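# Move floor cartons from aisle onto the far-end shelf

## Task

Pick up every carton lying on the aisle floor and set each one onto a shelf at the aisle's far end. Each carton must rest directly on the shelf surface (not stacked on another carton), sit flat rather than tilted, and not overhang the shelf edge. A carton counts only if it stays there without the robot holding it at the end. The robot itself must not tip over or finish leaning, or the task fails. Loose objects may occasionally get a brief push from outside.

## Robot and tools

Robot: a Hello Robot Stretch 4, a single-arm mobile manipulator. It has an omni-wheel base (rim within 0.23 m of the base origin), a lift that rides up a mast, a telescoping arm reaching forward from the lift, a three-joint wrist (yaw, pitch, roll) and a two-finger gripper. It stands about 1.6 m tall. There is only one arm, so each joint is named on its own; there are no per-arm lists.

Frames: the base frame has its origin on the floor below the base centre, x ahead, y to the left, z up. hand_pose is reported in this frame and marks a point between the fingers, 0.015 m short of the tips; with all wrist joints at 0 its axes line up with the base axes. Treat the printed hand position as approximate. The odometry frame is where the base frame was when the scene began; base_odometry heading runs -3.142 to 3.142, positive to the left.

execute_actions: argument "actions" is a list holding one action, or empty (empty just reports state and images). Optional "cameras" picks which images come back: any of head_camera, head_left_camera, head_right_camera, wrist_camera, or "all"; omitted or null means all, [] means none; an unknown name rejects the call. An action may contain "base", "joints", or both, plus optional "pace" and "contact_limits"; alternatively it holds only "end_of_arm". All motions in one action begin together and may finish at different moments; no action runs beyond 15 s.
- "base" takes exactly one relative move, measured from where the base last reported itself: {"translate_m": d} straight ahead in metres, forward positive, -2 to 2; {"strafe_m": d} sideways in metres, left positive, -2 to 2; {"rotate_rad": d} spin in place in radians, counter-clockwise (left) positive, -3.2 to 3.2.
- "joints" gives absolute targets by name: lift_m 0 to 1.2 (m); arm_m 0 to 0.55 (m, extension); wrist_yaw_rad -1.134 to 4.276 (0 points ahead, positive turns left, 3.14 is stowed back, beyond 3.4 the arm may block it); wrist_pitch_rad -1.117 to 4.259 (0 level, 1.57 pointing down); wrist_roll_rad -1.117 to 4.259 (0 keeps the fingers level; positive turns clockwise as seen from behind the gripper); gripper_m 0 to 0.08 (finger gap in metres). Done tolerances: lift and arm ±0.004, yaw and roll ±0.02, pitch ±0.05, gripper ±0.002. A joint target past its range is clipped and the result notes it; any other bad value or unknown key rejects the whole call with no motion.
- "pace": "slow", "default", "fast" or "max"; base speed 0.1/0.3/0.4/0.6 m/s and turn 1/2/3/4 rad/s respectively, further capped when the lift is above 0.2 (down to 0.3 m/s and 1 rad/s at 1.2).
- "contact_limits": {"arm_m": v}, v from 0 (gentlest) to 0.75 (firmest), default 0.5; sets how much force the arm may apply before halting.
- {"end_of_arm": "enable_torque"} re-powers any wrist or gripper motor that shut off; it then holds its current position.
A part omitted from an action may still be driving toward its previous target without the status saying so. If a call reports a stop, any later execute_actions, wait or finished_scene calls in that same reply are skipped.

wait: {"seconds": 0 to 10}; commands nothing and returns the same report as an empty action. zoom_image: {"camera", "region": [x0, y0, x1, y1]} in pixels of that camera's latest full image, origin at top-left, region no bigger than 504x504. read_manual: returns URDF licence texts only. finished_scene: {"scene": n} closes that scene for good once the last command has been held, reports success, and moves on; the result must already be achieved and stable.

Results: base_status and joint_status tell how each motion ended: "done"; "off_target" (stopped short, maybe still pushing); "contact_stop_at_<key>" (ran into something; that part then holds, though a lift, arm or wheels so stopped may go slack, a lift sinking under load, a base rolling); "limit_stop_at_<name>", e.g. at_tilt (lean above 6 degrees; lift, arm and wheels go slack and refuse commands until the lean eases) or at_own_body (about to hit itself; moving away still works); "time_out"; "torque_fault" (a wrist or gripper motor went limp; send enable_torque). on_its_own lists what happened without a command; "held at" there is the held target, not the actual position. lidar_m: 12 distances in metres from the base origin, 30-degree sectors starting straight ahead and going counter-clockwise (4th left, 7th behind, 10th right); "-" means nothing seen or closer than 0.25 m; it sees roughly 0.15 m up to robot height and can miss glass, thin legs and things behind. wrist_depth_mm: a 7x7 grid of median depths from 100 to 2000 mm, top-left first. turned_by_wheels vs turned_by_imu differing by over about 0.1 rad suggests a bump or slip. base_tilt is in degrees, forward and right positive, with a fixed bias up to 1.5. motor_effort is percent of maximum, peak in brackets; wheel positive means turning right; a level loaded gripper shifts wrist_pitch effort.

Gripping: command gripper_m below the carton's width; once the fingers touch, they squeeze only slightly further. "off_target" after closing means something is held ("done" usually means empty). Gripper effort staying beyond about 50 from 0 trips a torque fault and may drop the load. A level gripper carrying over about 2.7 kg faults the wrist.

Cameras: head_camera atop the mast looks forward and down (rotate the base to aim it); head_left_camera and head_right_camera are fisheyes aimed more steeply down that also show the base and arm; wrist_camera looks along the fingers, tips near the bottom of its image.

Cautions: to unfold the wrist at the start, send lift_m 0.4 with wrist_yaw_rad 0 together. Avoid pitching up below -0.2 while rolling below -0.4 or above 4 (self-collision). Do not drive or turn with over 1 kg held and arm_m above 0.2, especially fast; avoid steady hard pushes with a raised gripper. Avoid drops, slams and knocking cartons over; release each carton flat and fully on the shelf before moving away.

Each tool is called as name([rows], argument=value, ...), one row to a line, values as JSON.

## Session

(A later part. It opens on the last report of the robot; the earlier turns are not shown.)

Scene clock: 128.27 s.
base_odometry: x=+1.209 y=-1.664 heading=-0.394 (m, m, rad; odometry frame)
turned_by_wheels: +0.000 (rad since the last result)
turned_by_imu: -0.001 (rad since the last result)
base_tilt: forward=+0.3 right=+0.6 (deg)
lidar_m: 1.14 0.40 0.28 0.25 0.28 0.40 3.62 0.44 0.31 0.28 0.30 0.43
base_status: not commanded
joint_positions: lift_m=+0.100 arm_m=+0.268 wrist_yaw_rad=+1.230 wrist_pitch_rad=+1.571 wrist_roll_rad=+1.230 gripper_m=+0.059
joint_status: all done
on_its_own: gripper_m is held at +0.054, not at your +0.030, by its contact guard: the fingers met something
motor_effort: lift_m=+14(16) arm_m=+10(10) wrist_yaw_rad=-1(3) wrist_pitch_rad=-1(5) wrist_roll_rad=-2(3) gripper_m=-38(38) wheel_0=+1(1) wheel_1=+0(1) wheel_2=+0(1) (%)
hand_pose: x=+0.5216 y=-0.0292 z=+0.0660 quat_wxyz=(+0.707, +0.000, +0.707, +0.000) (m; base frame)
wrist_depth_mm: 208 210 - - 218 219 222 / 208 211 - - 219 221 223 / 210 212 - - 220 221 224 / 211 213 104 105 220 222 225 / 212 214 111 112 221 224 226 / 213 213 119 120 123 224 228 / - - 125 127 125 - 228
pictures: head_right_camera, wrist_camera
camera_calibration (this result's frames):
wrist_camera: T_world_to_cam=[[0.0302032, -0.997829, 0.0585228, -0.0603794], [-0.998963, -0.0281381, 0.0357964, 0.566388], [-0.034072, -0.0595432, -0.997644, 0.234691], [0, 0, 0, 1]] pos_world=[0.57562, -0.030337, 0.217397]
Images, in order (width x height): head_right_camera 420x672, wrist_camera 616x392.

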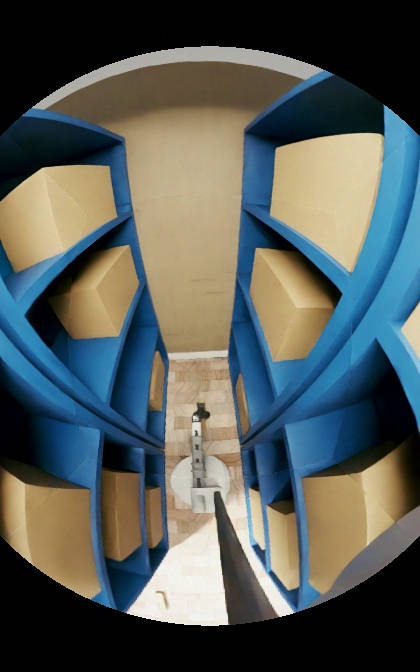

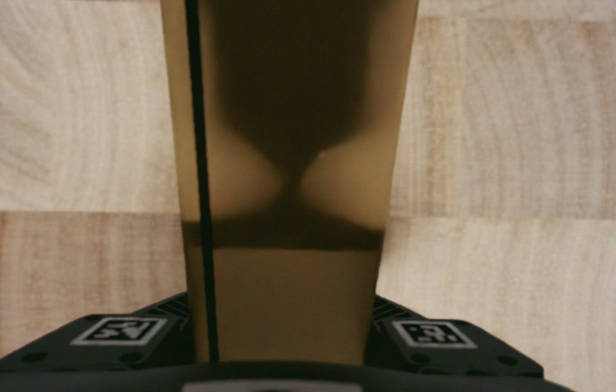

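Working.

execute_actions([
  {"joints":{"lift_m":0.066},"pace":"slow"},
], cameras=[])

execute_actions([
  {"joints":{"gripper_m":0.075}},
], cameras=["wrist_camera"])

execute_actions([
  {"joints":{"gripper_m":0.03}},
], cameras=[])

execute_actions([
  {"joints":{"lift_m":0.6},"base":{"strafe_m":-0.015}},
], cameras=[])

execute_actions([
  {"joints":{"arm_m":0.005,"wrist_yaw_rad":0,"wrist_roll_rad":0},"base":{"translate_m":0.6},"pace":"slow"},
])

Scene clock: 136.10 s.
base_odometry: x=+1.209 y=-1.664 heading=-0.394 (m, m, rad; odometry frame)
turned_by_wheels: +0.000 (rad since the last result)
turned_by_imu: -0.001 (rad since the last result)
base_tilt: forward=+0.4 right=+0.6 (deg)
lidar_m: 1.12 0.39 0.27 0.26 0.28 0.39 3.63 0.42 0.31 0.28 0.31 0.45
base_status: not commanded
joint_positions: lift_m=+0.066 arm_m=+0.269 wrist_yaw_rad=+1.230 wrist_pitch_rad=+1.570 wrist_roll_rad=+1.230 gripper_m=+0.059
joint_status: all done
on_its_own: gripper_m is held at +0.054, not at your +0.030, by its contact guard: the fingers met something
motor_effort: lift_m=+14(15) arm_m=+8(10) wrist_yaw_rad=-1(1) wrist_pitch_rad=-2(2) wrist_roll_rad=-2(3) gripper_m=-37(39) wheel_0=+1(1) wheel_1=+0(0) wheel_2=+0(1) (%)
hand_pose: x=+0.5218 y=-0.0291 z=+0.0320 quat_wxyz=(+0.707, +0.000, +0.707, +0.000) (m; base frame)
wrist_depth_mm: 176 178 123 124 183 186 187 / 176 178 123 125 185 187 188 / 178 180 124 125 185 187 189 / 178 180 125 126 186 188 190 / 179 181 125 126 187 189 191 / 179 180 126 127 140 190 192 / - - 126 128 125 - 192
pictures: none
No camera images: the call's "cameras" was empty. Leave "cameras" out to get every camera's image.

Scene clock: 136.93 s.
base_odometry: x=+1.209 y=-1.664 heading=-0.394 (m, m, rad; odometry frame)
turned_by_wheels: +0.000 (rad since the last result)
turned_by_imu: +0.000 (rad since the last result)
base_tilt: forward=+0.3 right=+0.6 (deg)
lidar_m: 1.13 0.38 0.28 0.25 0.29 0.41 3.64 0.43 0.30 0.28 0.29 0.44
base_status: not commanded
joint_positions: lift_m=+0.066 arm_m=+0.269 wrist_yaw_rad=+1.230 wrist_pitch_rad=+1.570 wrist_roll_rad=+1.230 gripper_m=+0.075
joint_status: all done
motor_effort: lift_m=+16(16) arm_m=+8(9) wrist_yaw_rad=-2(1) wrist_pitch_rad=-1(3) wrist_roll_rad=-2(2) gripper_m=+3(36) wheel_0=+1(1) wheel_1=+0(0) wheel_2=+0(0) (%)
hand_pose: x=+0.5218 y=-0.0291 z=+0.0318 quat_wxyz=(+0.707, +0.000, +0.707, +0.000) (m; base frame)
wrist_depth_mm: 174 176 123 123 182 184 186 / 176 177 123 124 183 185 187 / 176 178 124 124 183 185 187 / 177 179 124 125 185 186 189 / 178 179 125 126 186 187 189 / 179 144 125 126 146 189 190 / - 114 125 127 128 - -
pictures: wrist_camera
camera_calibration (this result's frames):
wrist_camera: T_world_to_cam=[[0.0302546, -0.997843, 0.058251, -0.058346], [-0.998965, -0.0282051, 0.0356911, 0.567872], [-0.0339712, -0.0592705, -0.997664, 0.20058], [0, 0, 0, 1]] pos_world=[0.575864, -0.0303148, 0.183242]
Images, in order (width x height): wrist_camera 616x392.

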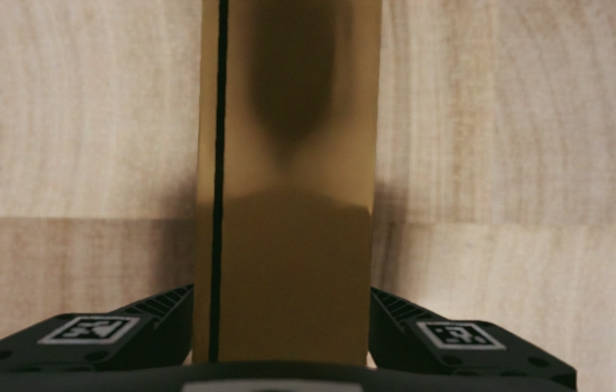

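Scene clock: 137.87 s.
base_odometry: x=+1.209 y=-1.664 heading=-0.394 (m, m, rad; odometry frame)
turned_by_wheels: +0.000 (rad since the last result)
turned_by_imu: +0.000 (rad since the last result)
base_tilt: forward=+0.3 right=+0.5 (deg)
lidar_m: 1.11 0.38 0.27 0.25 0.27 0.40 3.65 0.42 0.30 0.29 0.30 0.42
base_status: not commanded
joint_positions: lift_m=+0.066 arm_m=+0.269 wrist_yaw_rad=+1.230 wrist_pitch_rad=+1.570 wrist_roll_rad=+1.230 gripper_m=+0.059
joint_status: gripper_m off_target (ended at +0.059, target +0.030)
on_its_own: gripper_m is held at +0.053, not at your +0.030, by its contact guard: the fingers met something
motor_effort: lift_m=+16(16) arm_m=+8(9) wrist_yaw_rad=-1(1) wrist_pitch_rad=+0(0) wrist_roll_rad=-3(2) gripper_m=-40(44) wheel_0=+1(1) wheel_1=+0(1) wheel_2=+1(0) (%)
hand_pose: x=+0.5218 y=-0.0291 z=+0.0318 quat_wxyz=(+0.707, +0.000, +0.707, +0.000) (m; base frame)
wrist_depth_mm: 175 176 122 123 182 184 186 / 175 177 123 124 183 185 187 / 176 178 124 124 184 186 187 / 177 179 124 125 185 186 189 / 178 179 125 125 186 188 189 / 179 180 125 126 140 189 190 / - - 125 127 124 - 191
pictures: none
No camera images: the call's "cameras" was empty. Leave "cameras" out to get every camera's image.

Scene clock: 140.93 s.
base_odometry: x=+1.203 y=-1.678 heading=-0.394 (m, m, rad; odometry frame)
turned_by_wheels: +0.000 (rad since the last result)
turned_by_imu: -0.001 (rad since the last result)
base_tilt: forward=+0.3 right=+0.6 (deg)
lidar_m: 0.40 0.41 0.30 0.27 0.29 0.40 3.63 0.43 0.30 0.27 0.29 0.40
base_status: done
joint_positions: lift_m=+0.600 arm_m=+0.269 wrist_yaw_rad=+1.230 wrist_pitch_rad=+1.570 wrist_roll_rad=+1.230 gripper_m=+0.059
joint_status: all done
on_its_own: gripper_m is held at +0.053, not at your +0.030, by its contact guard: the fingers met something
motor_effort: lift_m=+23(23) arm_m=+8(8) wrist_yaw_rad=-1(1) wrist_pitch_rad=-2(1) wrist_roll_rad=-2(2) gripper_m=-39(40) wheel_0=+0(10) wheel_1=-1(4) wheel_2=+0(0) (%)
hand_pose: x=+0.5218 y=-0.0291 z=+0.5653 quat_wxyz=(+0.707, +0.000, +0.707, +0.000) (m; base frame)
wrist_depth_mm: 549 691 122 124 723 654 410 / 549 707 123 124 723 580 404 / 554 707 124 125 723 574 407 / 621 715 124 125 732 574 402 / 627 707 125 126 732 564 402 / 627 654 125 126 140 530 399 / - - 125 127 125 - 392
pictures: none
No camera images: the call's "cameras" was empty. Leave "cameras" out to get every camera's image.

Scene clock: 148.23 s.
base_odometry: x=+1.757 y=-1.909 heading=-0.395 (m, m, rad; odometry frame)
turned_by_wheels: +0.000 (rad since the last result)
turned_by_imu: -0.005 (rad since the last result)
base_tilt: forward=+0.3 right=+0.6 (deg)
lidar_m: 0.28 0.41 0.28 0.26 0.31 0.39 1.21 0.39 0.29 0.26 0.28 0.31
base_status: done
joint_positions: lift_m=+0.600 arm_m=+0.007 wrist_yaw_rad=+0.000 wrist_pitch_rad=+1.570 wrist_roll_rad=+0.000 gripper_m=+0.059
joint_status: all done
on_its_own: gripper_m is held at +0.053, not at your +0.030, by its contact guard: the fingers met something
motor_effort: lift_m=+22(22) arm_m=-9(11) wrist_yaw_rad=+1(8) wrist_pitch_rad=-1(1) wrist_roll_rad=-2(8) gripper_m=-38(41) wheel_0=+2(3) wheel_1=+1(3) wheel_2=-4(8) (%)
hand_pose: x=+0.1777 y=-0.0874 z=+0.5653 quat_wxyz=(+0.707, +0.000, +0.707, +0.000) (m; base frame)
wrist_depth_mm: 621 699 122 123 647 661 661 / 621 707 123 124 654 661 668 / 621 707 124 125 661 661 668 / 634 707 124 125 661 668 668 / 634 508 125 126 661 488 392 / 615 500 125 126 140 427 392 / - - 125 127 125 - 392
pictures: head_camera, head_left_camera, head_right_camera, wrist_camera
camera_calibration (this result's frames):
wrist_camera: T_world_to_cam=[[0.0300289, -0.997825, 0.0586765, -0.137386], [-0.998983, -0.0279856, 0.0353386, 0.203592], [-0.0336197, -0.059678, -0.997651, 0.717569], [0, 0, 0, 1]] pos_world=[0.231635, -0.0885663, 0.716751]
Images, in order (width x height): head_camera 420x560, head_left_camera 420x672, head_right_camera 420x672, wrist_camera 616x392.

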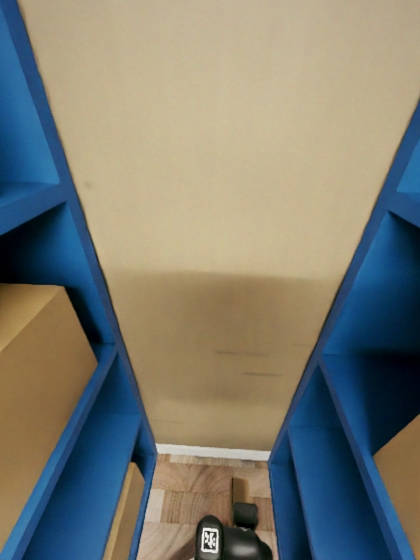

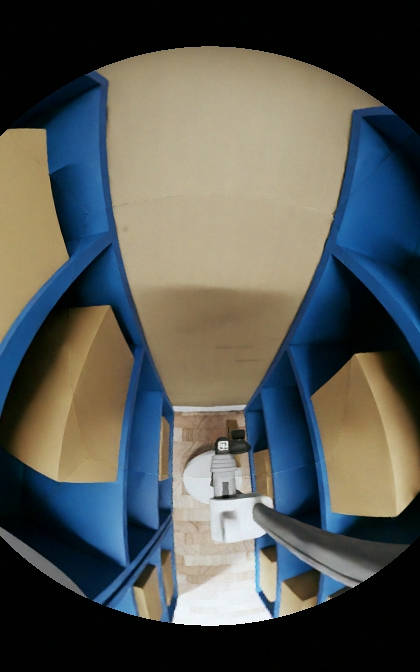

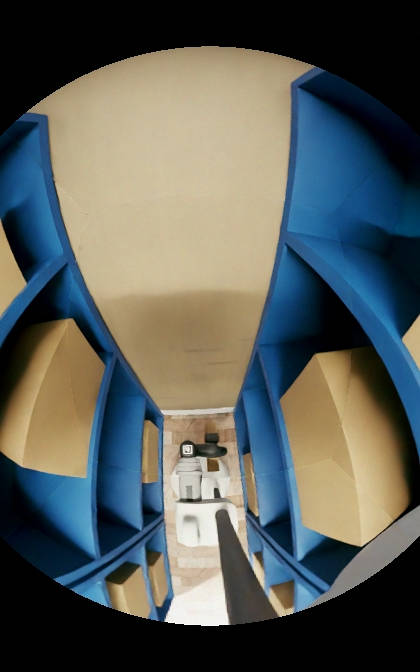

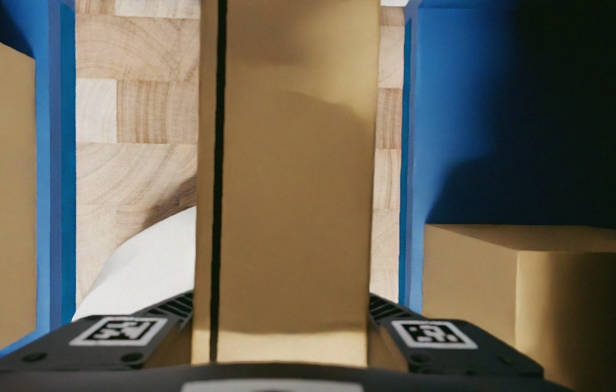

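execute_actions([
  {"joints":{"wrist_roll_rad":1.57,"lift_m":0.62}},
], cameras=[])

execute_actions([
  {"base":{"rotate_rad":1.555},"pace":"slow"},
])

Scene clock: 162.67 s.
base_odometry: x=+1.757 y=-1.909 heading=-0.395 (m, m, rad; odometry frame)
turned_by_wheels: +0.000 (rad since the last result)
turned_by_imu: -0.001 (rad since the last result)
base_tilt: forward=+0.3 right=+0.6 (deg)
lidar_m: 0.55 0.42 0.30 0.27 0.30 0.43 1.21 0.41 0.28 0.27 0.25 0.25
base_status: not commanded
joint_positions: lift_m=+0.620 arm_m=+0.007 wrist_yaw_rad=+0.000 wrist_pitch_rad=+1.570 wrist_roll_rad=+1.570 gripper_m=+0.059
joint_status: all done
on_its_own: gripper_m is held at +0.053, not at your +0.030, by its contact guard: the fingers met something
motor_effort: lift_m=+22(24) arm_m=-9(9) wrist_yaw_rad=+0(0) wrist_pitch_rad=-1(2) wrist_roll_rad=+0(7) gripper_m=-39(40) wheel_0=+2(2) wheel_1=+1(1) wheel_2=-3(4) (%)
hand_pose: x=+0.1776 y=-0.0874 z=+0.5853 quat_wxyz=(+0.500, +0.500, +0.500, -0.500) (m; base frame)
wrist_depth_mm: 564 647 123 123 394 418 418 / 621 647 123 124 585 640 634 / 627 723 124 125 768 759 778 / 634 723 124 125 535 544 778 / 640 741 125 126 535 539 332 / 634 732 125 126 140 544 778 / - - 125 127 124 - 788
pictures: none
No camera images: the call's "cameras" was empty. Leave "cameras" out to get every camera's image.

Scene clock: 165.50 s.
base_odometry: x=+1.757 y=-1.909 heading=+1.160 (m, m, rad; odometry frame)
turned_by_wheels: +1.555 (rad since the last result)
turned_by_imu: +1.570 (rad since the last result)
base_tilt: forward=+0.4 right=+0.6 (deg)
lidar_m: 0.28 0.30 0.41 1.13 0.41 0.29 0.28 0.30 0.39 0.55 0.26 0.25
base_status: done
joint_positions: lift_m=+0.620 arm_m=+0.007 wrist_yaw_rad=+0.000 wrist_pitch_rad=+1.570 wrist_roll_rad=+1.570 gripper_m=+0.059
joint_status: not commanded
on_its_own: gripper_m is held at +0.053, not at your +0.030, by its contact guard: the fingers met something
motor_effort: lift_m=+22(22) arm_m=-9(9) wrist_yaw_rad=-1(1) wrist_pitch_rad=-1(2) wrist_roll_rad=-1(1) gripper_m=-39(38) wheel_0=-2(5) wheel_1=-2(10) wheel_2=-3(9) (%)
hand_pose: x=+0.1777 y=-0.0874 z=+0.5854 quat_wxyz=(+0.501, +0.500, +0.500, -0.499) (m; base frame)
wrist_depth_mm: 209 377 123 124 750 759 691 / 210 382 123 124 750 759 691 / 210 384 124 125 750 768 699 / 210 387 124 125 535 539 676 / 211 387 125 126 535 539 332 / 206 384 125 126 140 544 676 / - - 125 127 124 - 661
pictures: head_camera, head_left_camera, head_right_camera, wrist_camera
camera_calibration (this result's frames):
wrist_camera: T_world_to_cam=[[-0.997831, -0.0315338, 0.0577755, 0.129105], [-0.0294941, 0.998923, 0.0358239, 0.120123], [-0.0588429, 0.0340422, -0.997687, 0.750287], [0, 0, 0, 1]] pos_world=[0.176517, -0.141464, 0.736789]
Images, in order (width x height): head_camera 420x560, head_left_camera 420x672, head_right_camera 420x672, wrist_camera 616x392.

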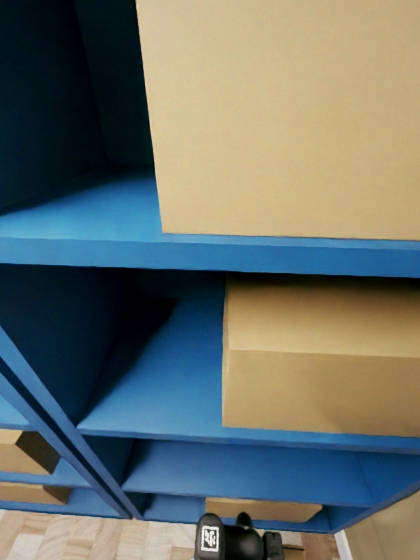

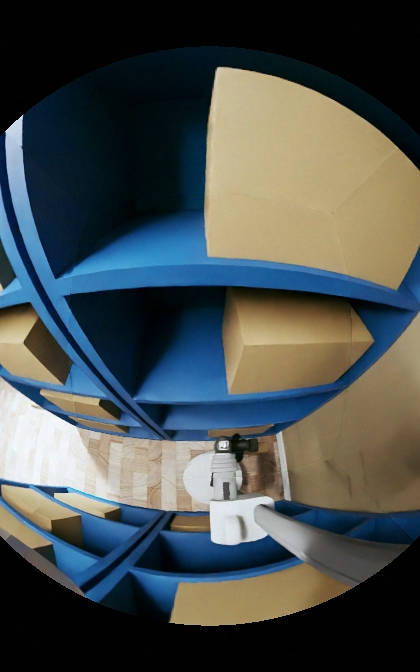

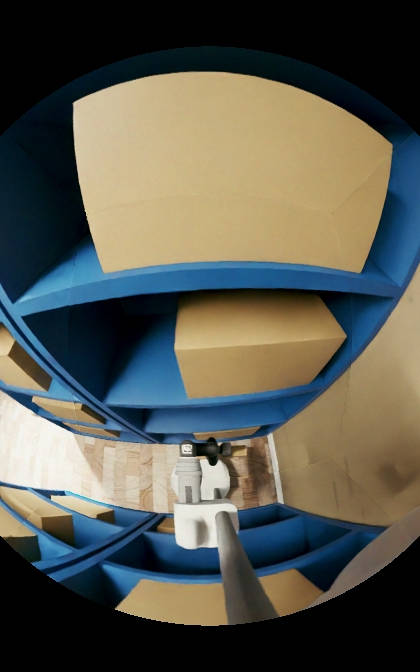

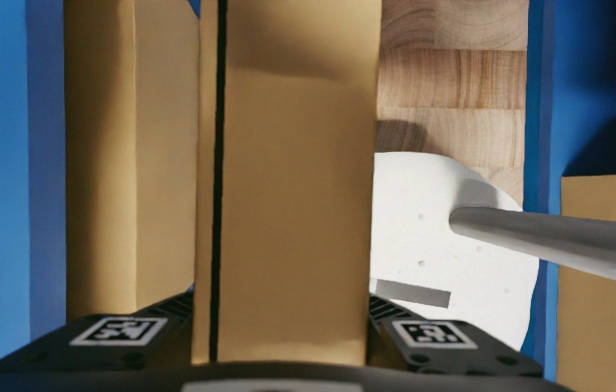

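execute_actions([
  {"joints":{"arm_m":0.32},"contact_limits":{"arm_m":0.2},"pace":"slow"},
], cameras=["wrist_camera","head_left_camera"])

Scene clock: 173.40 s.
base_odometry: x=+1.757 y=-1.909 heading=+1.160 (m, m, rad; odometry frame)
turned_by_wheels: +0.000 (rad since the last result)
turned_by_imu: -0.002 (rad since the last result)
base_tilt: forward=+0.3 right=+0.6 (deg)
lidar_m: 0.26 0.29 0.40 1.12 0.41 0.29 0.29 0.30 0.39 0.55 0.42 0.29
base_status: not commanded
joint_positions: lift_m=+0.620 arm_m=+0.318 wrist_yaw_rad=+0.000 wrist_pitch_rad=+1.570 wrist_roll_rad=+1.570 gripper_m=+0.059
joint_status: all done
on_its_own: gripper_m is held at +0.053, not at your +0.030, by its contact guard: the fingers met something
motor_effort: lift_m=+22(22) arm_m=+9(11) wrist_yaw_rad=+0(0) wrist_pitch_rad=+1(1) wrist_roll_rad=-1(1) gripper_m=-40(39) wheel_0=-2(2) wheel_1=-1(2) wheel_2=-3(3) (%)
contact_limits: arm_m 0.2
hand_pose: x=+0.4894 y=-0.0874 z=+0.5854 quat_wxyz=(+0.501, +0.500, +0.500, -0.499) (m; base frame)
wrist_depth_mm: 194 196 123 124 204 206 208 / 195 197 123 124 204 208 209 / 195 198 124 125 206 208 211 / 196 199 124 125 206 209 211 / 197 199 125 126 207 210 213 / 198 199 125 126 140 211 213 / - - 125 127 124 - 214
pictures: head_left_camera, wrist_camera
camera_calibration (this result's frames):
wrist_camera: T_world_to_cam=[[-0.997834, -0.031453, 0.0577761, 0.440167], [-0.0294131, 0.998925, 0.035824, 0.129277], [-0.0588408, 0.034047, -0.997687, 0.768629], [0, 0, 0, 1]] pos_world=[0.488242, -0.141464, 0.736789]
Images, in order (width x height): head_left_camera 420x672, wrist_camera 616x392.

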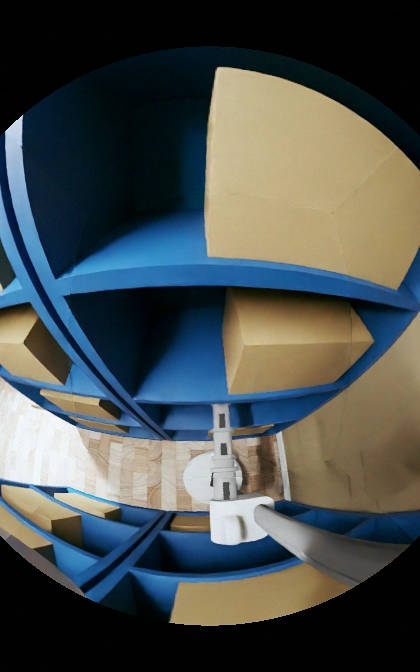

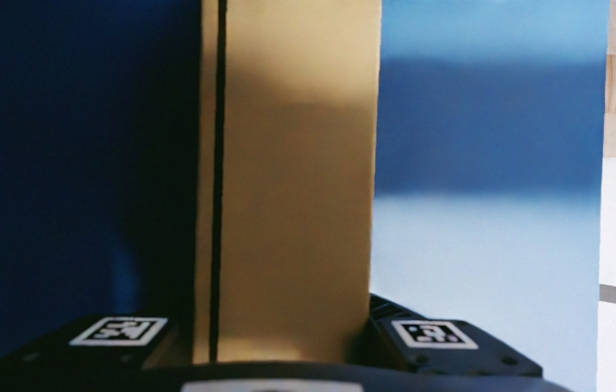

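execute_actions([
  {"joints":{"arm_m":0.365},"contact_limits":{"arm_m":0.2},"pace":"slow"},
], cameras=["wrist_camera"])

execute_actions([
  {"joints":{"lift_m":0.601},"pace":"slow"},
], cameras=[])

execute_actions([
  {"joints":{"gripper_m":0.08}},
], cameras=[])

execute_actions([
  {"joints":{"lift_m":0.655},"pace":"slow"},
], cameras=["wrist_camera"])

Scene clock: 183.83 s.
base_odometry: x=+1.757 y=-1.909 heading=+1.160 (m, m, rad; odometry frame)
turned_by_wheels: +0.000 (rad since the last result)
turned_by_imu: -0.001 (rad since the last result)
base_tilt: forward=+0.4 right=+0.5 (deg)
lidar_m: 0.27 0.28 0.41 1.13 0.42 0.31 0.29 0.31 0.37 0.55 0.42 0.28
base_status: not commanded
joint_positions: lift_m=+0.620 arm_m=+0.363 wrist_yaw_rad=+0.000 wrist_pitch_rad=+1.570 wrist_roll_rad=+1.570 gripper_m=+0.059
joint_status: all done
on_its_own: gripper_m is held at +0.053, not at your +0.030, by its contact guard: the fingers met something
motor_effort: lift_m=+22(22) arm_m=+10(9) wrist_yaw_rad=-1(2) wrist_pitch_rad=+1(1) wrist_roll_rad=-1(1) gripper_m=-40(38) wheel_0=-2(2) wheel_1=-1(1) wheel_2=-3(3) (%)
contact_limits: arm_m 0.2
hand_pose: x=+0.5344 y=-0.0874 z=+0.5854 quat_wxyz=(+0.501, +0.500, +0.500, -0.499) (m; base frame)
wrist_depth_mm: 194 196 122 123 203 206 208 / 194 196 123 124 204 207 209 / 195 196 124 125 205 208 210 / 196 198 124 125 206 208 211 / 197 200 125 126 207 209 211 / 198 199 125 126 140 211 213 / - - 125 127 124 - 213
pictures: wrist_camera
camera_calibration (this result's frames):
wrist_camera: T_world_to_cam=[[-0.997834, -0.0314532, 0.0577761, 0.485067], [-0.0294133, 0.998925, 0.035824, 0.130601], [-0.0588408, 0.034047, -0.997687, 0.771277], [0, 0, 0, 1]] pos_world=[0.53324, -0.141464, 0.736789]
Images, in order (width x height): wrist_camera 616x392.

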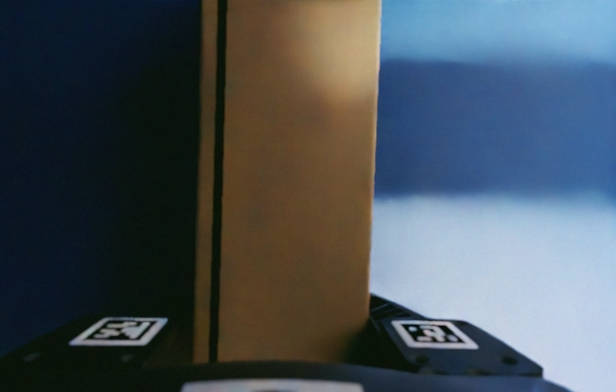

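Scene clock: 184.73 s.
base_odometry: x=+1.757 y=-1.909 heading=+1.160 (m, m, rad; odometry frame)
turned_by_wheels: +0.000 (rad since the last result)
turned_by_imu: +0.000 (rad since the last result)
base_tilt: forward=+0.4 right=+0.5 (deg)
lidar_m: 0.26 0.29 0.41 1.13 0.41 0.30 0.28 0.28 0.40 0.53 0.41 0.29
base_status: not commanded
joint_positions: lift_m=+0.601 arm_m=+0.363 wrist_yaw_rad=+0.000 wrist_pitch_rad=+1.570 wrist_roll_rad=+1.570 gripper_m=+0.059
joint_status: all done
on_its_own: gripper_m is held at +0.053, not at your +0.030, by its contact guard: the fingers met something
motor_effort: lift_m=+16(21) arm_m=+9(9) wrist_yaw_rad=-1(1) wrist_pitch_rad=-1(0) wrist_roll_rad=-1(0) gripper_m=-40(40) wheel_0=-2(2) wheel_1=-1(2) wheel_2=-3(3) (%)
hand_pose: x=+0.5345 y=-0.0874 z=+0.5668 quat_wxyz=(+0.501, +0.500, +0.500, -0.499) (m; base frame)
wrist_depth_mm: 176 178 122 123 185 187 189 / 177 179 123 124 185 188 189 / 177 179 124 125 186 189 190 / 178 180 124 125 187 189 191 / 178 181 125 126 188 190 192 / 179 181 125 126 140 191 193 / - - 125 127 124 - 194
pictures: none
No camera images: the call's "cameras" was empty. Leave "cameras" out to get every camera's image.

Scene clock: 185.67 s.
base_odometry: x=+1.757 y=-1.909 heading=+1.160 (m, m, rad; odometry frame)
turned_by_wheels: +0.000 (rad since the last result)
turned_by_imu: +0.000 (rad since the last result)
base_tilt: forward=+0.3 right=+0.6 (deg)
lidar_m: 0.27 0.29 0.40 1.13 0.43 0.30 0.27 0.31 0.38 0.55 0.41 0.28
base_status: not commanded
joint_positions: lift_m=+0.601 arm_m=+0.363 wrist_yaw_rad=+0.000 wrist_pitch_rad=+1.570 wrist_roll_rad=+1.570 gripper_m=+0.080
joint_status: all done
motor_effort: lift_m=+17(17) arm_m=+9(9) wrist_yaw_rad=-1(1) wrist_pitch_rad=+0(0) wrist_roll_rad=-1(1) gripper_m=+3(39) wheel_0=-2(2) wheel_1=-1(2) wheel_2=-3(3) (%)
hand_pose: x=+0.5345 y=-0.0874 z=+0.5668 quat_wxyz=(+0.501, +0.500, +0.500, -0.499) (m; base frame)
wrist_depth_mm: 176 178 125 126 185 187 189 / 177 179 125 126 186 188 189 / 178 179 126 127 186 189 190 / 178 180 126 128 187 189 191 / 179 181 127 128 188 190 193 / 179 139 127 129 149 191 193 / - 116 128 129 130 - -
pictures: none
No camera images: the call's "cameras" was empty. Leave "cameras" out to get every camera's image.

Scene clock: 187.00 s.
base_odometry: x=+1.757 y=-1.909 heading=+1.160 (m, m, rad; odometry frame)
turned_by_wheels: +0.000 (rad since the last result)
turned_by_imu: +0.000 (rad since the last result)
base_tilt: forward=+0.3 right=+0.6 (deg)
lidar_m: 0.27 0.29 0.42 1.12 0.42 0.30 0.27 0.29 0.39 0.55 0.41 0.28
base_status: not commanded
joint_positions: lift_m=+0.655 arm_m=+0.363 wrist_yaw_rad=+0.000 wrist_pitch_rad=+1.570 wrist_roll_rad=+1.570 gripper_m=+0.080
joint_status: all done
motor_effort: lift_m=+22(24) arm_m=+9(9) wrist_yaw_rad=-1(0) wrist_pitch_rad=+1(1) wrist_roll_rad=-1(0) gripper_m=+3(5) wheel_0=-2(2) wheel_1=-1(1) wheel_2=-3(3) (%)
hand_pose: x=+0.5345 y=-0.0874 z=+0.6203 quat_wxyz=(+0.501, +0.500, +0.500, -0.499) (m; base frame)
wrist_depth_mm: 228 230 232 179 238 242 244 / 229 230 232 180 239 243 246 / 229 231 233 180 241 243 247 / 230 233 235 181 241 245 248 / 231 234 235 181 243 246 249 / 231 139 181 183 170 247 250 / - 117 182 183 138 - 251
pictures: wrist_camera
camera_calibration (this result's frames):
wrist_camera: T_world_to_cam=[[-0.997834, -0.0314535, 0.057776, 0.483059], [-0.0294136, 0.998925, 0.035824, 0.12935], [-0.0588407, 0.034047, -0.997687, 0.806128], [0, 0, 0, 1]] pos_world=[0.53325, -0.141464, 0.771721]
Images, in order (width x height): wrist_camera 616x392.

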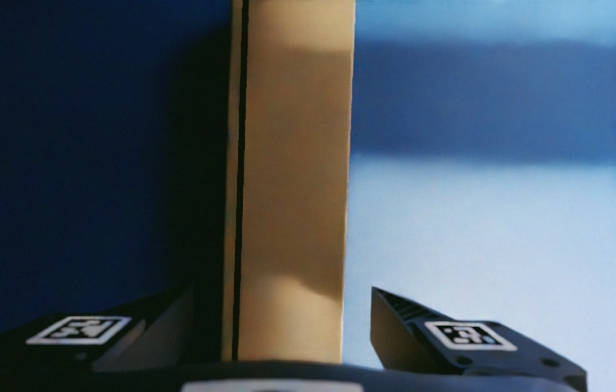

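execute_actions([
  {"joints":{"arm_m":0.005}},
], cameras=[])

execute_actions([
  {"joints":{"wrist_yaw_rad":-1.0,"wrist_roll_rad":0.57},"base":{"translate_m":-0.008}},
], cameras=[])

execute_actions([
  {"base":{"strafe_m":0.7}},
], cameras=["head_left_camera"])

Scene clock: 194.47 s.
base_odometry: x=+1.757 y=-1.909 heading=+1.160 (m, m, rad; odometry frame)
turned_by_wheels: +0.000 (rad since the last result)
turned_by_imu: -0.001 (rad since the last result)
base_tilt: forward=+0.3 right=+0.5 (deg)
lidar_m: 0.27 0.29 0.40 1.10 0.42 0.30 0.28 0.30 0.41 0.55 0.43 0.28
base_status: not commanded
joint_positions: lift_m=+0.655 arm_m=+0.007 wrist_yaw_rad=+0.000 wrist_pitch_rad=+1.570 wrist_roll_rad=+1.570 gripper_m=+0.080
joint_status: all done
motor_effort: lift_m=+22(23) arm_m=-9(11) wrist_yaw_rad=-1(1) wrist_pitch_rad=-1(1) wrist_roll_rad=-2(1) gripper_m=+1(2) wheel_0=-2(2) wheel_1=-1(1) wheel_2=-3(3) (%)
hand_pose: x=+0.1776 y=-0.0874 z=+0.6203 quat_wxyz=(+0.500, +0.500, +0.500, -0.500) (m; base frame)
wrist_depth_mm: 229 415 741 778 778 798 723 / 230 418 741 778 788 788 723 / 231 418 741 778 788 798 732 / 232 421 750 574 574 574 683 / 233 421 768 569 569 580 332 / 233 139 759 574 170 580 676 / - 117 759 580 139 - 627
pictures: none
No camera images: the call's "cameras" was empty. Leave "cameras" out to get every camera's image.

Scene clock: 195.60 s.
base_odometry: x=+1.753 y=-1.916 heading=+1.160 (m, m, rad; odometry frame)
turned_by_wheels: +0.000 (rad since the last result)
turned_by_imu: -0.001 (rad since the last result)
base_tilt: forward=+0.3 right=+0.6 (deg)
lidar_m: 0.28 0.29 0.42 1.15 0.42 0.29 0.27 0.29 0.39 0.56 0.44 0.29
base_status: done
joint_positions: lift_m=+0.655 arm_m=+0.007 wrist_yaw_rad=-1.000 wrist_pitch_rad=+1.570 wrist_roll_rad=+0.570 gripper_m=+0.080
joint_status: all done
motor_effort: lift_m=+23(22) arm_m=-9(9) wrist_yaw_rad=-1(5) wrist_pitch_rad=-1(0) wrist_roll_rad=-3(11) gripper_m=+1(1) wheel_0=-3(8) wheel_1=-3(1) wheel_2=+0(10) (%)
hand_pose: x=+0.1040 y=-0.0474 z=+0.6203 quat_wxyz=(+0.500, +0.500, +0.500, -0.500) (m; base frame)
wrist_depth_mm: 410 564 768 768 778 778 723 / 415 569 759 778 778 778 723 / 415 569 768 574 580 759 723 / 415 569 768 564 569 303 226 / 415 569 778 564 574 676 564 / 683 139 778 569 170 676 564 / - 117 788 569 139 - 530
pictures: none
No camera images: the call's "cameras" was empty. Leave "cameras" out to get every camera's image.

Scene clock: 199.27 s.
base_odometry: x=+1.112 y=-1.636 heading=+1.160 (m, m, rad; odometry frame)
turned_by_wheels: +0.000 (rad since the last result)
turned_by_imu: +0.000 (rad since the last result)
base_tilt: forward=+0.3 right=+0.6 (deg)
lidar_m: 0.26 0.28 0.39 2.62 0.42 0.30 0.28 0.31 0.39 1.13 0.41 0.29
base_status: done
joint_positions: lift_m=+0.655 arm_m=+0.007 wrist_yaw_rad=-1.000 wrist_pitch_rad=+1.570 wrist_roll_rad=+0.570 gripper_m=+0.080
joint_status: not commanded
motor_effort: lift_m=+23(22) arm_m=-9(9) wrist_yaw_rad=-1(2) wrist_pitch_rad=+1(1) wrist_roll_rad=-3(3) gripper_m=+3(2) wheel_0=+1(8) wheel_1=+0(8) wheel_2=+0(0) (%)
hand_pose: x=+0.1040 y=-0.0474 z=+0.6203 quat_wxyz=(+0.500, +0.500, +0.500, -0.500) (m; base frame)
wrist_depth_mm: 488 539 768 768 788 788 569 / 676 676 768 768 788 788 723 / 676 683 768 574 580 798 723 / 676 691 768 569 569 303 226 / 418 559 741 564 569 691 634 / 421 139 778 564 170 683 585 / - 117 788 569 139 - 544
pictures: head_left_camera
Images, in order (width x height): head_left_camera 420x672.

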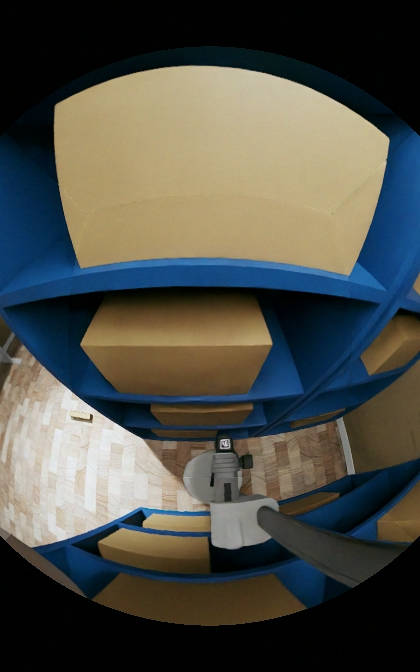

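execute_actions([
  {"base":{"translate_m":-0.015}},
], cameras=[])

execute_actions([
  {"base":{"strafe_m":1.25}},
], cameras=[])

execute_actions([
  {"joints":{"wrist_yaw_rad":1.34,"wrist_roll_rad":2.91,"arm_m":0.2,"lift_m":0.2}},
], cameras=["wrist_camera"])

Scene clock: 205.10 s.
base_odometry: x=+1.106 y=-1.650 heading=+1.159 (m, m, rad; odometry frame)
turned_by_wheels: +0.000 (rad since the last result)
turned_by_imu: -0.001 (rad since the last result)
base_tilt: forward=+0.3 right=+0.6 (deg)
lidar_m: 0.27 0.31 0.43 2.63 0.39 0.29 0.25 0.29 0.37 1.05 0.44 0.30
base_status: done
joint_positions: lift_m=+0.655 arm_m=+0.007 wrist_yaw_rad=-1.000 wrist_pitch_rad=+1.570 wrist_roll_rad=+0.570 gripper_m=+0.080
joint_status: not commanded
motor_effort: lift_m=+22(22) arm_m=-9(9) wrist_yaw_rad=-1(2) wrist_pitch_rad=-1(0) wrist_roll_rad=-3(3) gripper_m=+1(1) wheel_0=-3(6) wheel_1=-2(1) wheel_2=+1(10) (%)
hand_pose: x=+0.1040 y=-0.0474 z=+0.6203 quat_wxyz=(+0.500, +0.500, +0.500, -0.500) (m; base frame)
wrist_depth_mm: 488 559 759 768 788 768 544 / 676 683 759 778 788 759 715 / 683 683 768 574 574 750 732 / 683 691 768 564 569 303 226 / 418 585 778 564 574 661 627 / 421 139 778 569 171 668 554 / - 117 788 574 138 - 521
pictures: none
No camera images: the call's "cameras" was empty. Leave "cameras" out to get every camera's image.

Scene clock: 210.60 s.
base_odometry: x=-0.040 y=-1.150 heading=+1.159 (m, m, rad; odometry frame)
turned_by_wheels: +0.000 (rad since the last result)
turned_by_imu: +0.000 (rad since the last result)
base_tilt: forward=+0.3 right=+0.5 (deg)
lidar_m: 1.84 1.89 1.45 1.37 1.42 1.92 1.85 0.96 0.73 1.12 0.73 0.94
base_status: done
joint_positions: lift_m=+0.655 arm_m=+0.007 wrist_yaw_rad=-1.000 wrist_pitch_rad=+1.570 wrist_roll_rad=+0.570 gripper_m=+0.080
joint_status: not commanded
motor_effort: lift_m=+21(22) arm_m=-9(9) wrist_yaw_rad=+0(1) wrist_pitch_rad=-1(1) wrist_roll_rad=-3(3) gripper_m=+0(0) wheel_0=-2(8) wheel_1=-2(8) wheel_2=+0(1) (%)
hand_pose: x=+0.1040 y=-0.0473 z=+0.6204 quat_wxyz=(+0.500, +0.500, +0.500, -0.500) (m; base frame)
wrist_depth_mm: 741 750 768 788 778 798 798 / 750 768 759 778 798 788 809 / 750 759 768 574 585 809 809 / 750 732 768 559 569 303 226 / 759 759 778 564 574 809 820 / 759 139 778 564 170 809 820 / - 117 778 574 139 - 820
pictures: none
No camera images: the call's "cameras" was empty. Leave "cameras" out to get every camera's image.

Scene clock: 213.40 s.
base_odometry: x=-0.040 y=-1.150 heading=+1.159 (m, m, rad; odometry frame)
turned_by_wheels: +0.000 (rad since the last result)
turned_by_imu: -0.001 (rad since the last result)
base_tilt: forward=+0.3 right=+0.5 (deg)
lidar_m: 1.85 1.88 1.44 1.37 1.43 1.93 1.84 0.97 0.72 1.13 0.72 0.92
base_status: not commanded
joint_positions: lift_m=+0.200 arm_m=+0.198 wrist_yaw_rad=+1.340 wrist_pitch_rad=+1.570 wrist_roll_rad=+2.910 gripper_m=+0.080
joint_status: all done
motor_effort: lift_m=+16(20) arm_m=+9(9) wrist_yaw_rad=+0(6) wrist_pitch_rad=+0(1) wrist_roll_rad=-1(2) gripper_m=-1(2) wheel_0=-2(2) wheel_1=-2(2) wheel_2=+0(0) (%)
hand_pose: x=+0.4544 y=-0.0198 z=+0.1658 quat_wxyz=(+0.500, +0.500, +0.500, -0.499) (m; base frame)
wrist_depth_mm: 304 307 309 314 319 324 327 / 304 307 312 260 320 324 329 / 304 309 314 260 324 327 330 / 306 310 314 263 322 327 330 / 307 312 317 263 324 329 332 / 309 139 317 264 170 330 332 / - 117 319 264 139 - 334
pictures: wrist_camera
camera_calibration (this result's frames):
wrist_camera: T_world_to_cam=[[-0.997806, -0.0312315, 0.0583833, 0.431501], [-0.0291074, 0.998895, 0.0368866, 0.0754153], [-0.0594708, 0.0351062, -0.997613, 0.345962], [0, 0, 0, 1]] pos_world=[0.453324, -0.074001, 0.317162]
Images, in order (width x height): wrist_camera 616x392.

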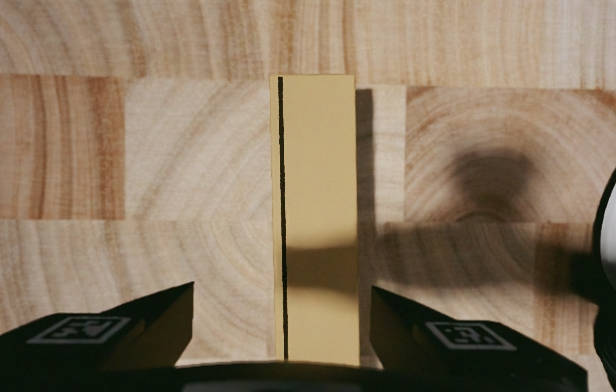

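execute_actions([
  {"joints":{"wrist_roll_rad":2.88,"arm_m":0.174,"lift_m":0.12}},
], cameras=["wrist_camera"])

Scene clock: 218.23 s.
base_odometry: x=-0.040 y=-1.150 heading=+1.159 (m, m, rad; odometry frame)
turned_by_wheels: +0.000 (rad since the last result)
turned_by_imu: -0.001 (rad since the last result)
base_tilt: forward=+0.3 right=+0.5 (deg)
lidar_m: 1.84 1.91 1.45 1.37 1.43 1.93 1.85 0.96 0.74 1.12 0.73 0.95
base_status: not commanded
joint_positions: lift_m=+0.120 arm_m=+0.176 wrist_yaw_rad=+1.340 wrist_pitch_rad=+1.570 wrist_roll_rad=+2.880 gripper_m=+0.080
joint_status: all done
motor_effort: lift_m=+17(16) arm_m=-9(9) wrist_yaw_rad=+1(0) wrist_pitch_rad=+0(1) wrist_roll_rad=-3(6) gripper_m=+2(2) wheel_0=-2(2) wheel_1=-2(2) wheel_2=+0(0) (%)
hand_pose: x=+0.4317 y=-0.0198 z=+0.0858 quat_wxyz=(+0.507, +0.493, +0.508, -0.492) (m; base frame)
wrist_depth_mm: 226 229 232 179 237 241 243 / 228 230 231 179 238 242 245 / 229 232 233 179 240 243 245 / 229 232 233 180 241 243 247 / 230 233 234 181 242 245 248 / 230 139 181 182 170 247 249 / - 117 181 182 138 - 250
pictures: wrist_camera
camera_calibration (this result's frames):
wrist_camera: T_world_to_cam=[[-0.996465, -0.0604398, 0.0583532, 0.412304], [-0.05835, 0.997615, 0.0368782, 0.0902953], [-0.0604429, 0.0333429, -0.997615, 0.265168], [0, 0, 0, 1]] pos_world=[0.432143, -0.0740018, 0.237147]
Images, in order (width x height): wrist_camera 616x392.

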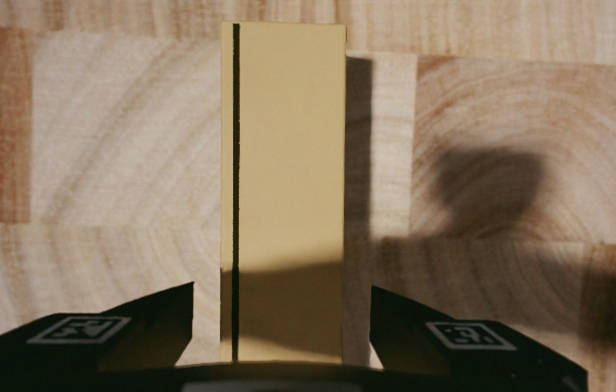

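execute_actions([
  {"joints":{"lift_m":0.065},"pace":"slow"},
], cameras=[])

execute_actions([
  {"joints":{"gripper_m":0.03}},
], cameras=[])

execute_actions([
  {"joints":{"lift_m":0.62}},
], cameras=[])

execute_actions([
  {"joints":{"arm_m":0.005,"wrist_yaw_rad":-0.6,"wrist_roll_rad":1.0}},
], cameras=[])

execute_actions([
  {"base":{"strafe_m":-0.8}},
], cameras=["head_left_camera","wrist_camera"])

Scene clock: 226.63 s.
base_odometry: x=-0.040 y=-1.150 heading=+1.159 (m, m, rad; odometry frame)
turned_by_wheels: +0.000 (rad since the last result)
turned_by_imu: -0.001 (rad since the last result)
base_tilt: forward=+0.4 right=+0.6 (deg)
lidar_m: 1.84 1.89 1.45 1.37 1.41 1.92 1.86 0.97 0.73 1.13 0.71 0.94
base_status: not commanded
joint_positions: lift_m=+0.065 arm_m=+0.176 wrist_yaw_rad=+1.340 wrist_pitch_rad=+1.570 wrist_roll_rad=+2.880 gripper_m=+0.080
joint_status: all done
motor_effort: lift_m=+16(16) arm_m=-9(9) wrist_yaw_rad=-1(1) wrist_pitch_rad=+1(1) wrist_roll_rad=-3(3) gripper_m=+0(2) wheel_0=-2(2) wheel_1=-2(2) wheel_2=+0(0) (%)
hand_pose: x=+0.4317 y=-0.0198 z=+0.0308 quat_wxyz=(+0.507, +0.493, +0.508, -0.492) (m; base frame)
wrist_depth_mm: 174 176 122 123 182 185 186 / 174 176 122 124 183 186 187 / 175 177 123 124 184 186 188 / 176 178 123 125 185 187 190 / 176 179 124 125 185 188 190 / 177 139 124 126 148 189 190 / - 117 125 126 129 - -
pictures: none
No camera images: the call's "cameras" was empty. Leave "cameras" out to get every camera's image.

Scene clock: 227.63 s.
base_odometry: x=-0.040 y=-1.150 heading=+1.159 (m, m, rad; odometry frame)
turned_by_wheels: +0.000 (rad since the last result)
turned_by_imu: +0.000 (rad since the last result)
base_tilt: forward=+0.4 right=+0.6 (deg)
lidar_m: 1.85 1.90 1.45 1.37 1.44 1.93 1.86 0.97 0.73 1.12 0.73 0.94
base_status: not commanded
joint_positions: lift_m=+0.065 arm_m=+0.176 wrist_yaw_rad=+1.340 wrist_pitch_rad=+1.570 wrist_roll_rad=+2.880 gripper_m=+0.059
joint_status: gripper_m off_target (ended at +0.059, target +0.030)
on_its_own: gripper_m is held at +0.053, not at your +0.030, by its contact guard: the fingers met something
motor_effort: lift_m=+16(16) arm_m=-9(9) wrist_yaw_rad=+0(1) wrist_pitch_rad=+0(1) wrist_roll_rad=-3(3) gripper_m=-40(44) wheel_0=-2(2) wheel_1=-2(2) wheel_2=+0(0) (%)
hand_pose: x=+0.4317 y=-0.0198 z=+0.0308 quat_wxyz=(+0.507, +0.493, +0.508, -0.492) (m; base frame)
wrist_depth_mm: 174 176 122 123 182 185 187 / 174 176 122 124 183 186 187 / 175 177 123 125 183 186 188 / 176 178 124 125 185 187 189 / 177 179 124 125 186 188 189 / 177 178 124 126 140 189 191 / - - 125 126 125 - 192
pictures: none
No camera images: the call's "cameras" was empty. Leave "cameras" out to get every camera's image.

Scene clock: 230.77 s.
base_odometry: x=-0.040 y=-1.150 heading=+1.159 (m, m, rad; odometry frame)
turned_by_wheels: +0.000 (rad since the last result)
turned_by_imu: -0.001 (rad since the last result)
base_tilt: forward=+0.3 right=+0.5 (deg)
lidar_m: 0.39 0.40 1.45 1.37 1.42 1.93 1.84 0.97 0.71 1.13 0.73 0.41
base_status: not commanded
joint_positions: lift_m=+0.620 arm_m=+0.176 wrist_yaw_rad=+1.340 wrist_pitch_rad=+1.570 wrist_roll_rad=+2.880 gripper_m=+0.059
joint_status: all done
on_its_own: gripper_m is held at +0.053, not at your +0.030, by its contact guard: the fingers met something
motor_effort: lift_m=+22(23) arm_m=-9(9) wrist_yaw_rad=+0(1) wrist_pitch_rad=-1(0) wrist_roll_rad=-3(3) gripper_m=-40(39) wheel_0=-2(2) wheel_1=-2(2) wheel_2=+0(1) (%)
hand_pose: x=+0.4317 y=-0.0198 z=+0.5853 quat_wxyz=(+0.507, +0.493, +0.508, -0.492) (m; base frame)
wrist_depth_mm: 707 715 122 123 750 759 768 / 715 723 122 124 750 759 768 / 723 723 123 124 750 603 549 / 715 732 124 125 741 544 549 / 715 732 124 125 691 539 549 / 723 741 124 126 140 549 554 / - - 125 126 125 - 554
pictures: none
No camera images: the call's "cameras" was empty. Leave "cameras" out to get every camera's image.

Scene clock: 232.47 s.
base_odometry: x=-0.040 y=-1.150 heading=+1.159 (m, m, rad; odometry frame)
turned_by_wheels: +0.000 (rad since the last result)
turned_by_imu: +0.000 (rad since the last result)
base_tilt: forward=+0.2 right=+0.5 (deg)
lidar_m: 1.85 1.89 1.46 1.35 1.44 1.93 1.85 0.98 0.72 1.13 0.74 0.93
base_status: not commanded
joint_positions: lift_m=+0.620 arm_m=+0.007 wrist_yaw_rad=-0.600 wrist_pitch_rad=+1.570 wrist_roll_rad=+1.000 gripper_m=+0.059
joint_status: all done
on_its_own: gripper_m is held at +0.053, not at your +0.030, by its contact guard: the fingers met something
motor_effort: lift_m=+22(22) arm_m=-9(10) wrist_yaw_rad=-3(3) wrist_pitch_rad=-2(1) wrist_roll_rad=-3(10) gripper_m=-41(40) wheel_0=-2(2) wheel_1=-2(2) wheel_2=+0(0) (%)
hand_pose: x=+0.1282 y=-0.0722 z=+0.5853 quat_wxyz=(+0.493, +0.507, +0.492, -0.507) (m; base frame)
wrist_depth_mm: 715 715 122 123 750 759 768 / 715 723 123 124 759 768 768 / 715 723 123 124 544 778 768 / 723 732 124 125 535 413 286 / 723 741 124 125 535 539 778 / 723 732 124 126 140 549 788 / - - 125 126 125 - 788
pictures: none
No camera images: the call's "cameras" was empty. Leave "cameras" out to get every camera's image.

Scene clock: 236.47 s.
base_odometry: x=+0.693 y=-1.470 heading=+1.159 (m, m, rad; odometry frame)
turned_by_wheels: +0.000 (rad since the last result)
turned_by_imu: -0.001 (rad since the last result)
base_tilt: forward=+0.3 right=+0.6 (deg)
lidar_m: 0.28 0.30 2.30 2.18 2.61 0.28 0.27 0.30 0.40 1.07 0.42 0.29
base_status: done
joint_positions: lift_m=+0.620 arm_m=+0.007 wrist_yaw_rad=-0.600 wrist_pitch_rad=+1.570 wrist_roll_rad=+1.000 gripper_m=+0.059
joint_status: not commanded
on_its_own: gripper_m is held at +0.053, not at your +0.030, by its contact guard: the fingers met something
motor_effort: lift_m=+22(22) arm_m=-9(9) wrist_yaw_rad=+0(2) wrist_pitch_rad=-1(0) wrist_roll_rad=-3(3) gripper_m=-39(40) wheel_0=+0(8) wheel_1=+1(7) wheel_2=+0(3) (%)
hand_pose: x=+0.1283 y=-0.0722 z=+0.5853 quat_wxyz=(+0.493, +0.507, +0.492, -0.507) (m; base frame)
wrist_depth_mm: 375 525 122 123 750 750 597 / 379 521 122 124 750 759 597 / 379 517 123 124 539 759 597 / 382 517 124 125 535 413 285 / 384 654 124 125 539 539 615 / 647 654 125 126 140 549 640 / - - 125 126 125 - 788
pictures: head_left_camera, wrist_camera
camera_calibration (this result's frames):
wrist_camera: T_world_to_cam=[[-0.998315, -0.000761922, 0.0580308, 0.0823778], [0.00129613, 0.999372, 0.0354189, 0.099827], [-0.0580213, 0.0354344, -0.997686, 0.746843], [0, 0, 0, 1]] pos_world=[0.125442, -0.126165, 0.736799]
Images, in order (width x height): head_left_camera 420x672, wrist_camera 616x392.

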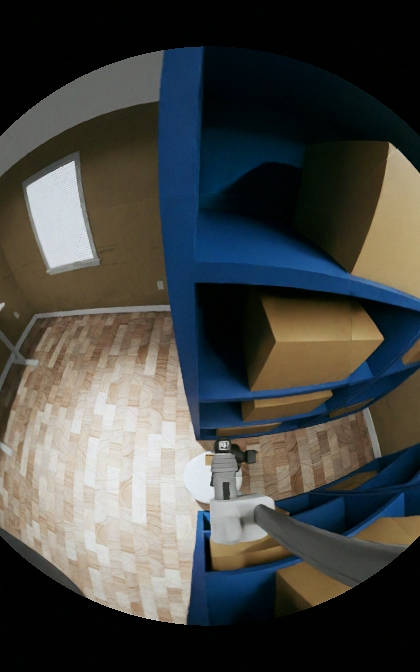

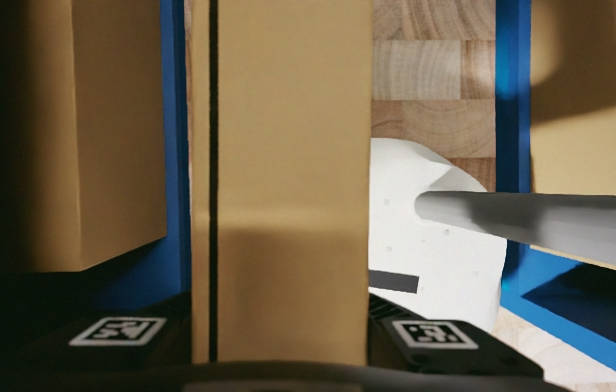

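execute_actions([
  {"base":{"translate_m":0.015}},
], cameras=[])

execute_actions([
  {"base":{"strafe_m":-1.15}},
], cameras=[])

execute_actions([
  {"joints":{"arm_m":0.28},"contact_limits":{"arm_m":0.2},"pace":"slow"},
], cameras=["wrist_camera"])

Scene clock: 242.80 s.
base_odometry: x=+0.699 y=-1.456 heading=+1.159 (m, m, rad; odometry frame)
turned_by_wheels: +0.000 (rad since the last result)
turned_by_imu: -0.001 (rad since the last result)
base_tilt: forward=+0.3 right=+0.6 (deg)
lidar_m: 0.27 0.28 2.30 2.19 2.64 0.30 0.28 0.31 0.40 1.14 0.41 0.28
base_status: done
joint_positions: lift_m=+0.620 arm_m=+0.007 wrist_yaw_rad=-0.600 wrist_pitch_rad=+1.570 wrist_roll_rad=+1.000 gripper_m=+0.059
joint_status: not commanded
on_its_own: gripper_m is held at +0.053, not at your +0.030, by its contact guard: the fingers met something
motor_effort: lift_m=+22(22) arm_m=-9(9) wrist_yaw_rad=-2(1) wrist_pitch_rad=-1(0) wrist_roll_rad=-3(3) gripper_m=-42(38) wheel_0=+2(1) wheel_1=+2(5) wheel_2=-2(9) (%)
hand_pose: x=+0.1283 y=-0.0722 z=+0.5853 quat_wxyz=(+0.493, +0.507, +0.492, -0.507) (m; base frame)
wrist_depth_mm: 377 492 122 123 759 750 615 / 377 484 123 124 759 750 615 / 382 480 123 124 539 750 621 / 382 477 123 125 535 413 286 / 382 564 124 125 539 544 699 / 654 654 124 126 140 549 683 / - - 125 126 125 - 788
pictures: none
No camera images: the call's "cameras" was empty. Leave "cameras" out to get every camera's image.

Scene clock: 247.97 s.
base_odometry: x=+1.753 y=-1.916 heading=+1.159 (m, m, rad; odometry frame)
turned_by_wheels: +0.000 (rad since the last result)
turned_by_imu: -0.004 (rad since the last result)
base_tilt: forward=+0.3 right=+0.5 (deg)
lidar_m: 0.27 0.29 0.41 1.14 0.40 0.30 0.28 0.31 0.40 0.55 0.41 0.29
base_status: done
joint_positions: lift_m=+0.620 arm_m=+0.007 wrist_yaw_rad=-0.600 wrist_pitch_rad=+1.570 wrist_roll_rad=+1.000 gripper_m=+0.059
joint_status: not commanded
on_its_own: gripper_m is held at +0.053, not at your +0.030, by its contact guard: the fingers met something
motor_effort: lift_m=+22(22) arm_m=-9(9) wrist_yaw_rad=-1(1) wrist_pitch_rad=-1(0) wrist_roll_rad=-3(3) gripper_m=-41(41) wheel_0=+0(10) wheel_1=+0(13) wheel_2=+0(3) (%)
hand_pose: x=+0.1283 y=-0.0722 z=+0.5853 quat_wxyz=(+0.493, +0.507, +0.492, -0.507) (m; base frame)
wrist_depth_mm: 377 525 122 123 750 759 676 / 379 521 123 124 741 759 691 / 379 517 123 124 539 759 699 / 379 512 124 125 539 410 285 / 382 508 124 125 539 544 544 / 382 407 124 126 140 544 609 / - - 125 126 125 - 603
pictures: none
No camera images: the call's "cameras" was empty. Leave "cameras" out to get every camera's image.

Scene clock: 252.00 s.
base_odometry: x=+1.753 y=-1.916 heading=+1.159 (m, m, rad; odometry frame)
turned_by_wheels: +0.000 (rad since the last result)
turned_by_imu: -0.001 (rad since the last result)
base_tilt: forward=+0.3 right=+0.6 (deg)
lidar_m: 0.28 0.31 0.41 1.16 0.41 0.29 0.28 0.30 0.39 0.55 0.42 0.30
base_status: not commanded
joint_positions: lift_m=+0.620 arm_m=+0.278 wrist_yaw_rad=-0.600 wrist_pitch_rad=+1.570 wrist_roll_rad=+1.000 gripper_m=+0.059
joint_status: all done
on_its_own: gripper_m is held at +0.053, not at your +0.030, by its contact guard: the fingers met something
motor_effort: lift_m=+22(22) arm_m=+9(9) wrist_yaw_rad=+0(2) wrist_pitch_rad=+1(0) wrist_roll_rad=-2(3) gripper_m=-39(39) wheel_0=+0(1) wheel_1=+0(0) wheel_2=+0(0) (%)
contact_limits: arm_m 0.2
hand_pose: x=+0.4000 y=-0.0722 z=+0.5853 quat_wxyz=(+0.493, +0.507, +0.492, -0.507) (m; base frame)
wrist_depth_mm: 175 196 122 123 204 759 768 / 174 198 122 124 205 759 759 / 174 198 123 124 206 750 554 / 175 200 123 125 208 544 544 / 175 200 124 126 207 544 549 / 171 200 124 126 140 544 554 / - - 125 126 125 - 554
pictures: wrist_camera
camera_calibration (this result's frames):
wrist_camera: T_world_to_cam=[[-0.998314, -0.000874572, 0.0580417, 0.353662], [0.00118417, 0.999372, 0.0354262, 0.0995132], [-0.0580362, 0.0354352, -0.997685, 0.762616], [0, 0, 0, 1]] pos_world=[0.397207, -0.126165, 0.736798]
Images, in order (width x height): wrist_camera 616x392.

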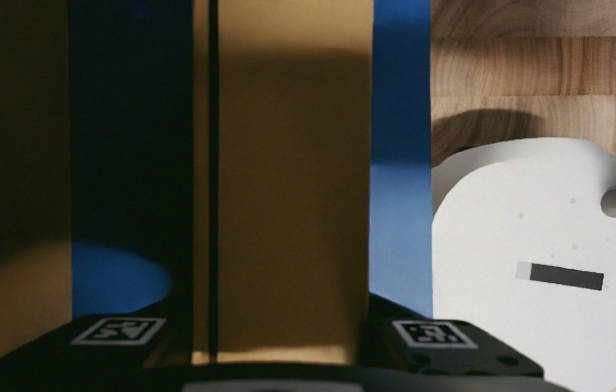

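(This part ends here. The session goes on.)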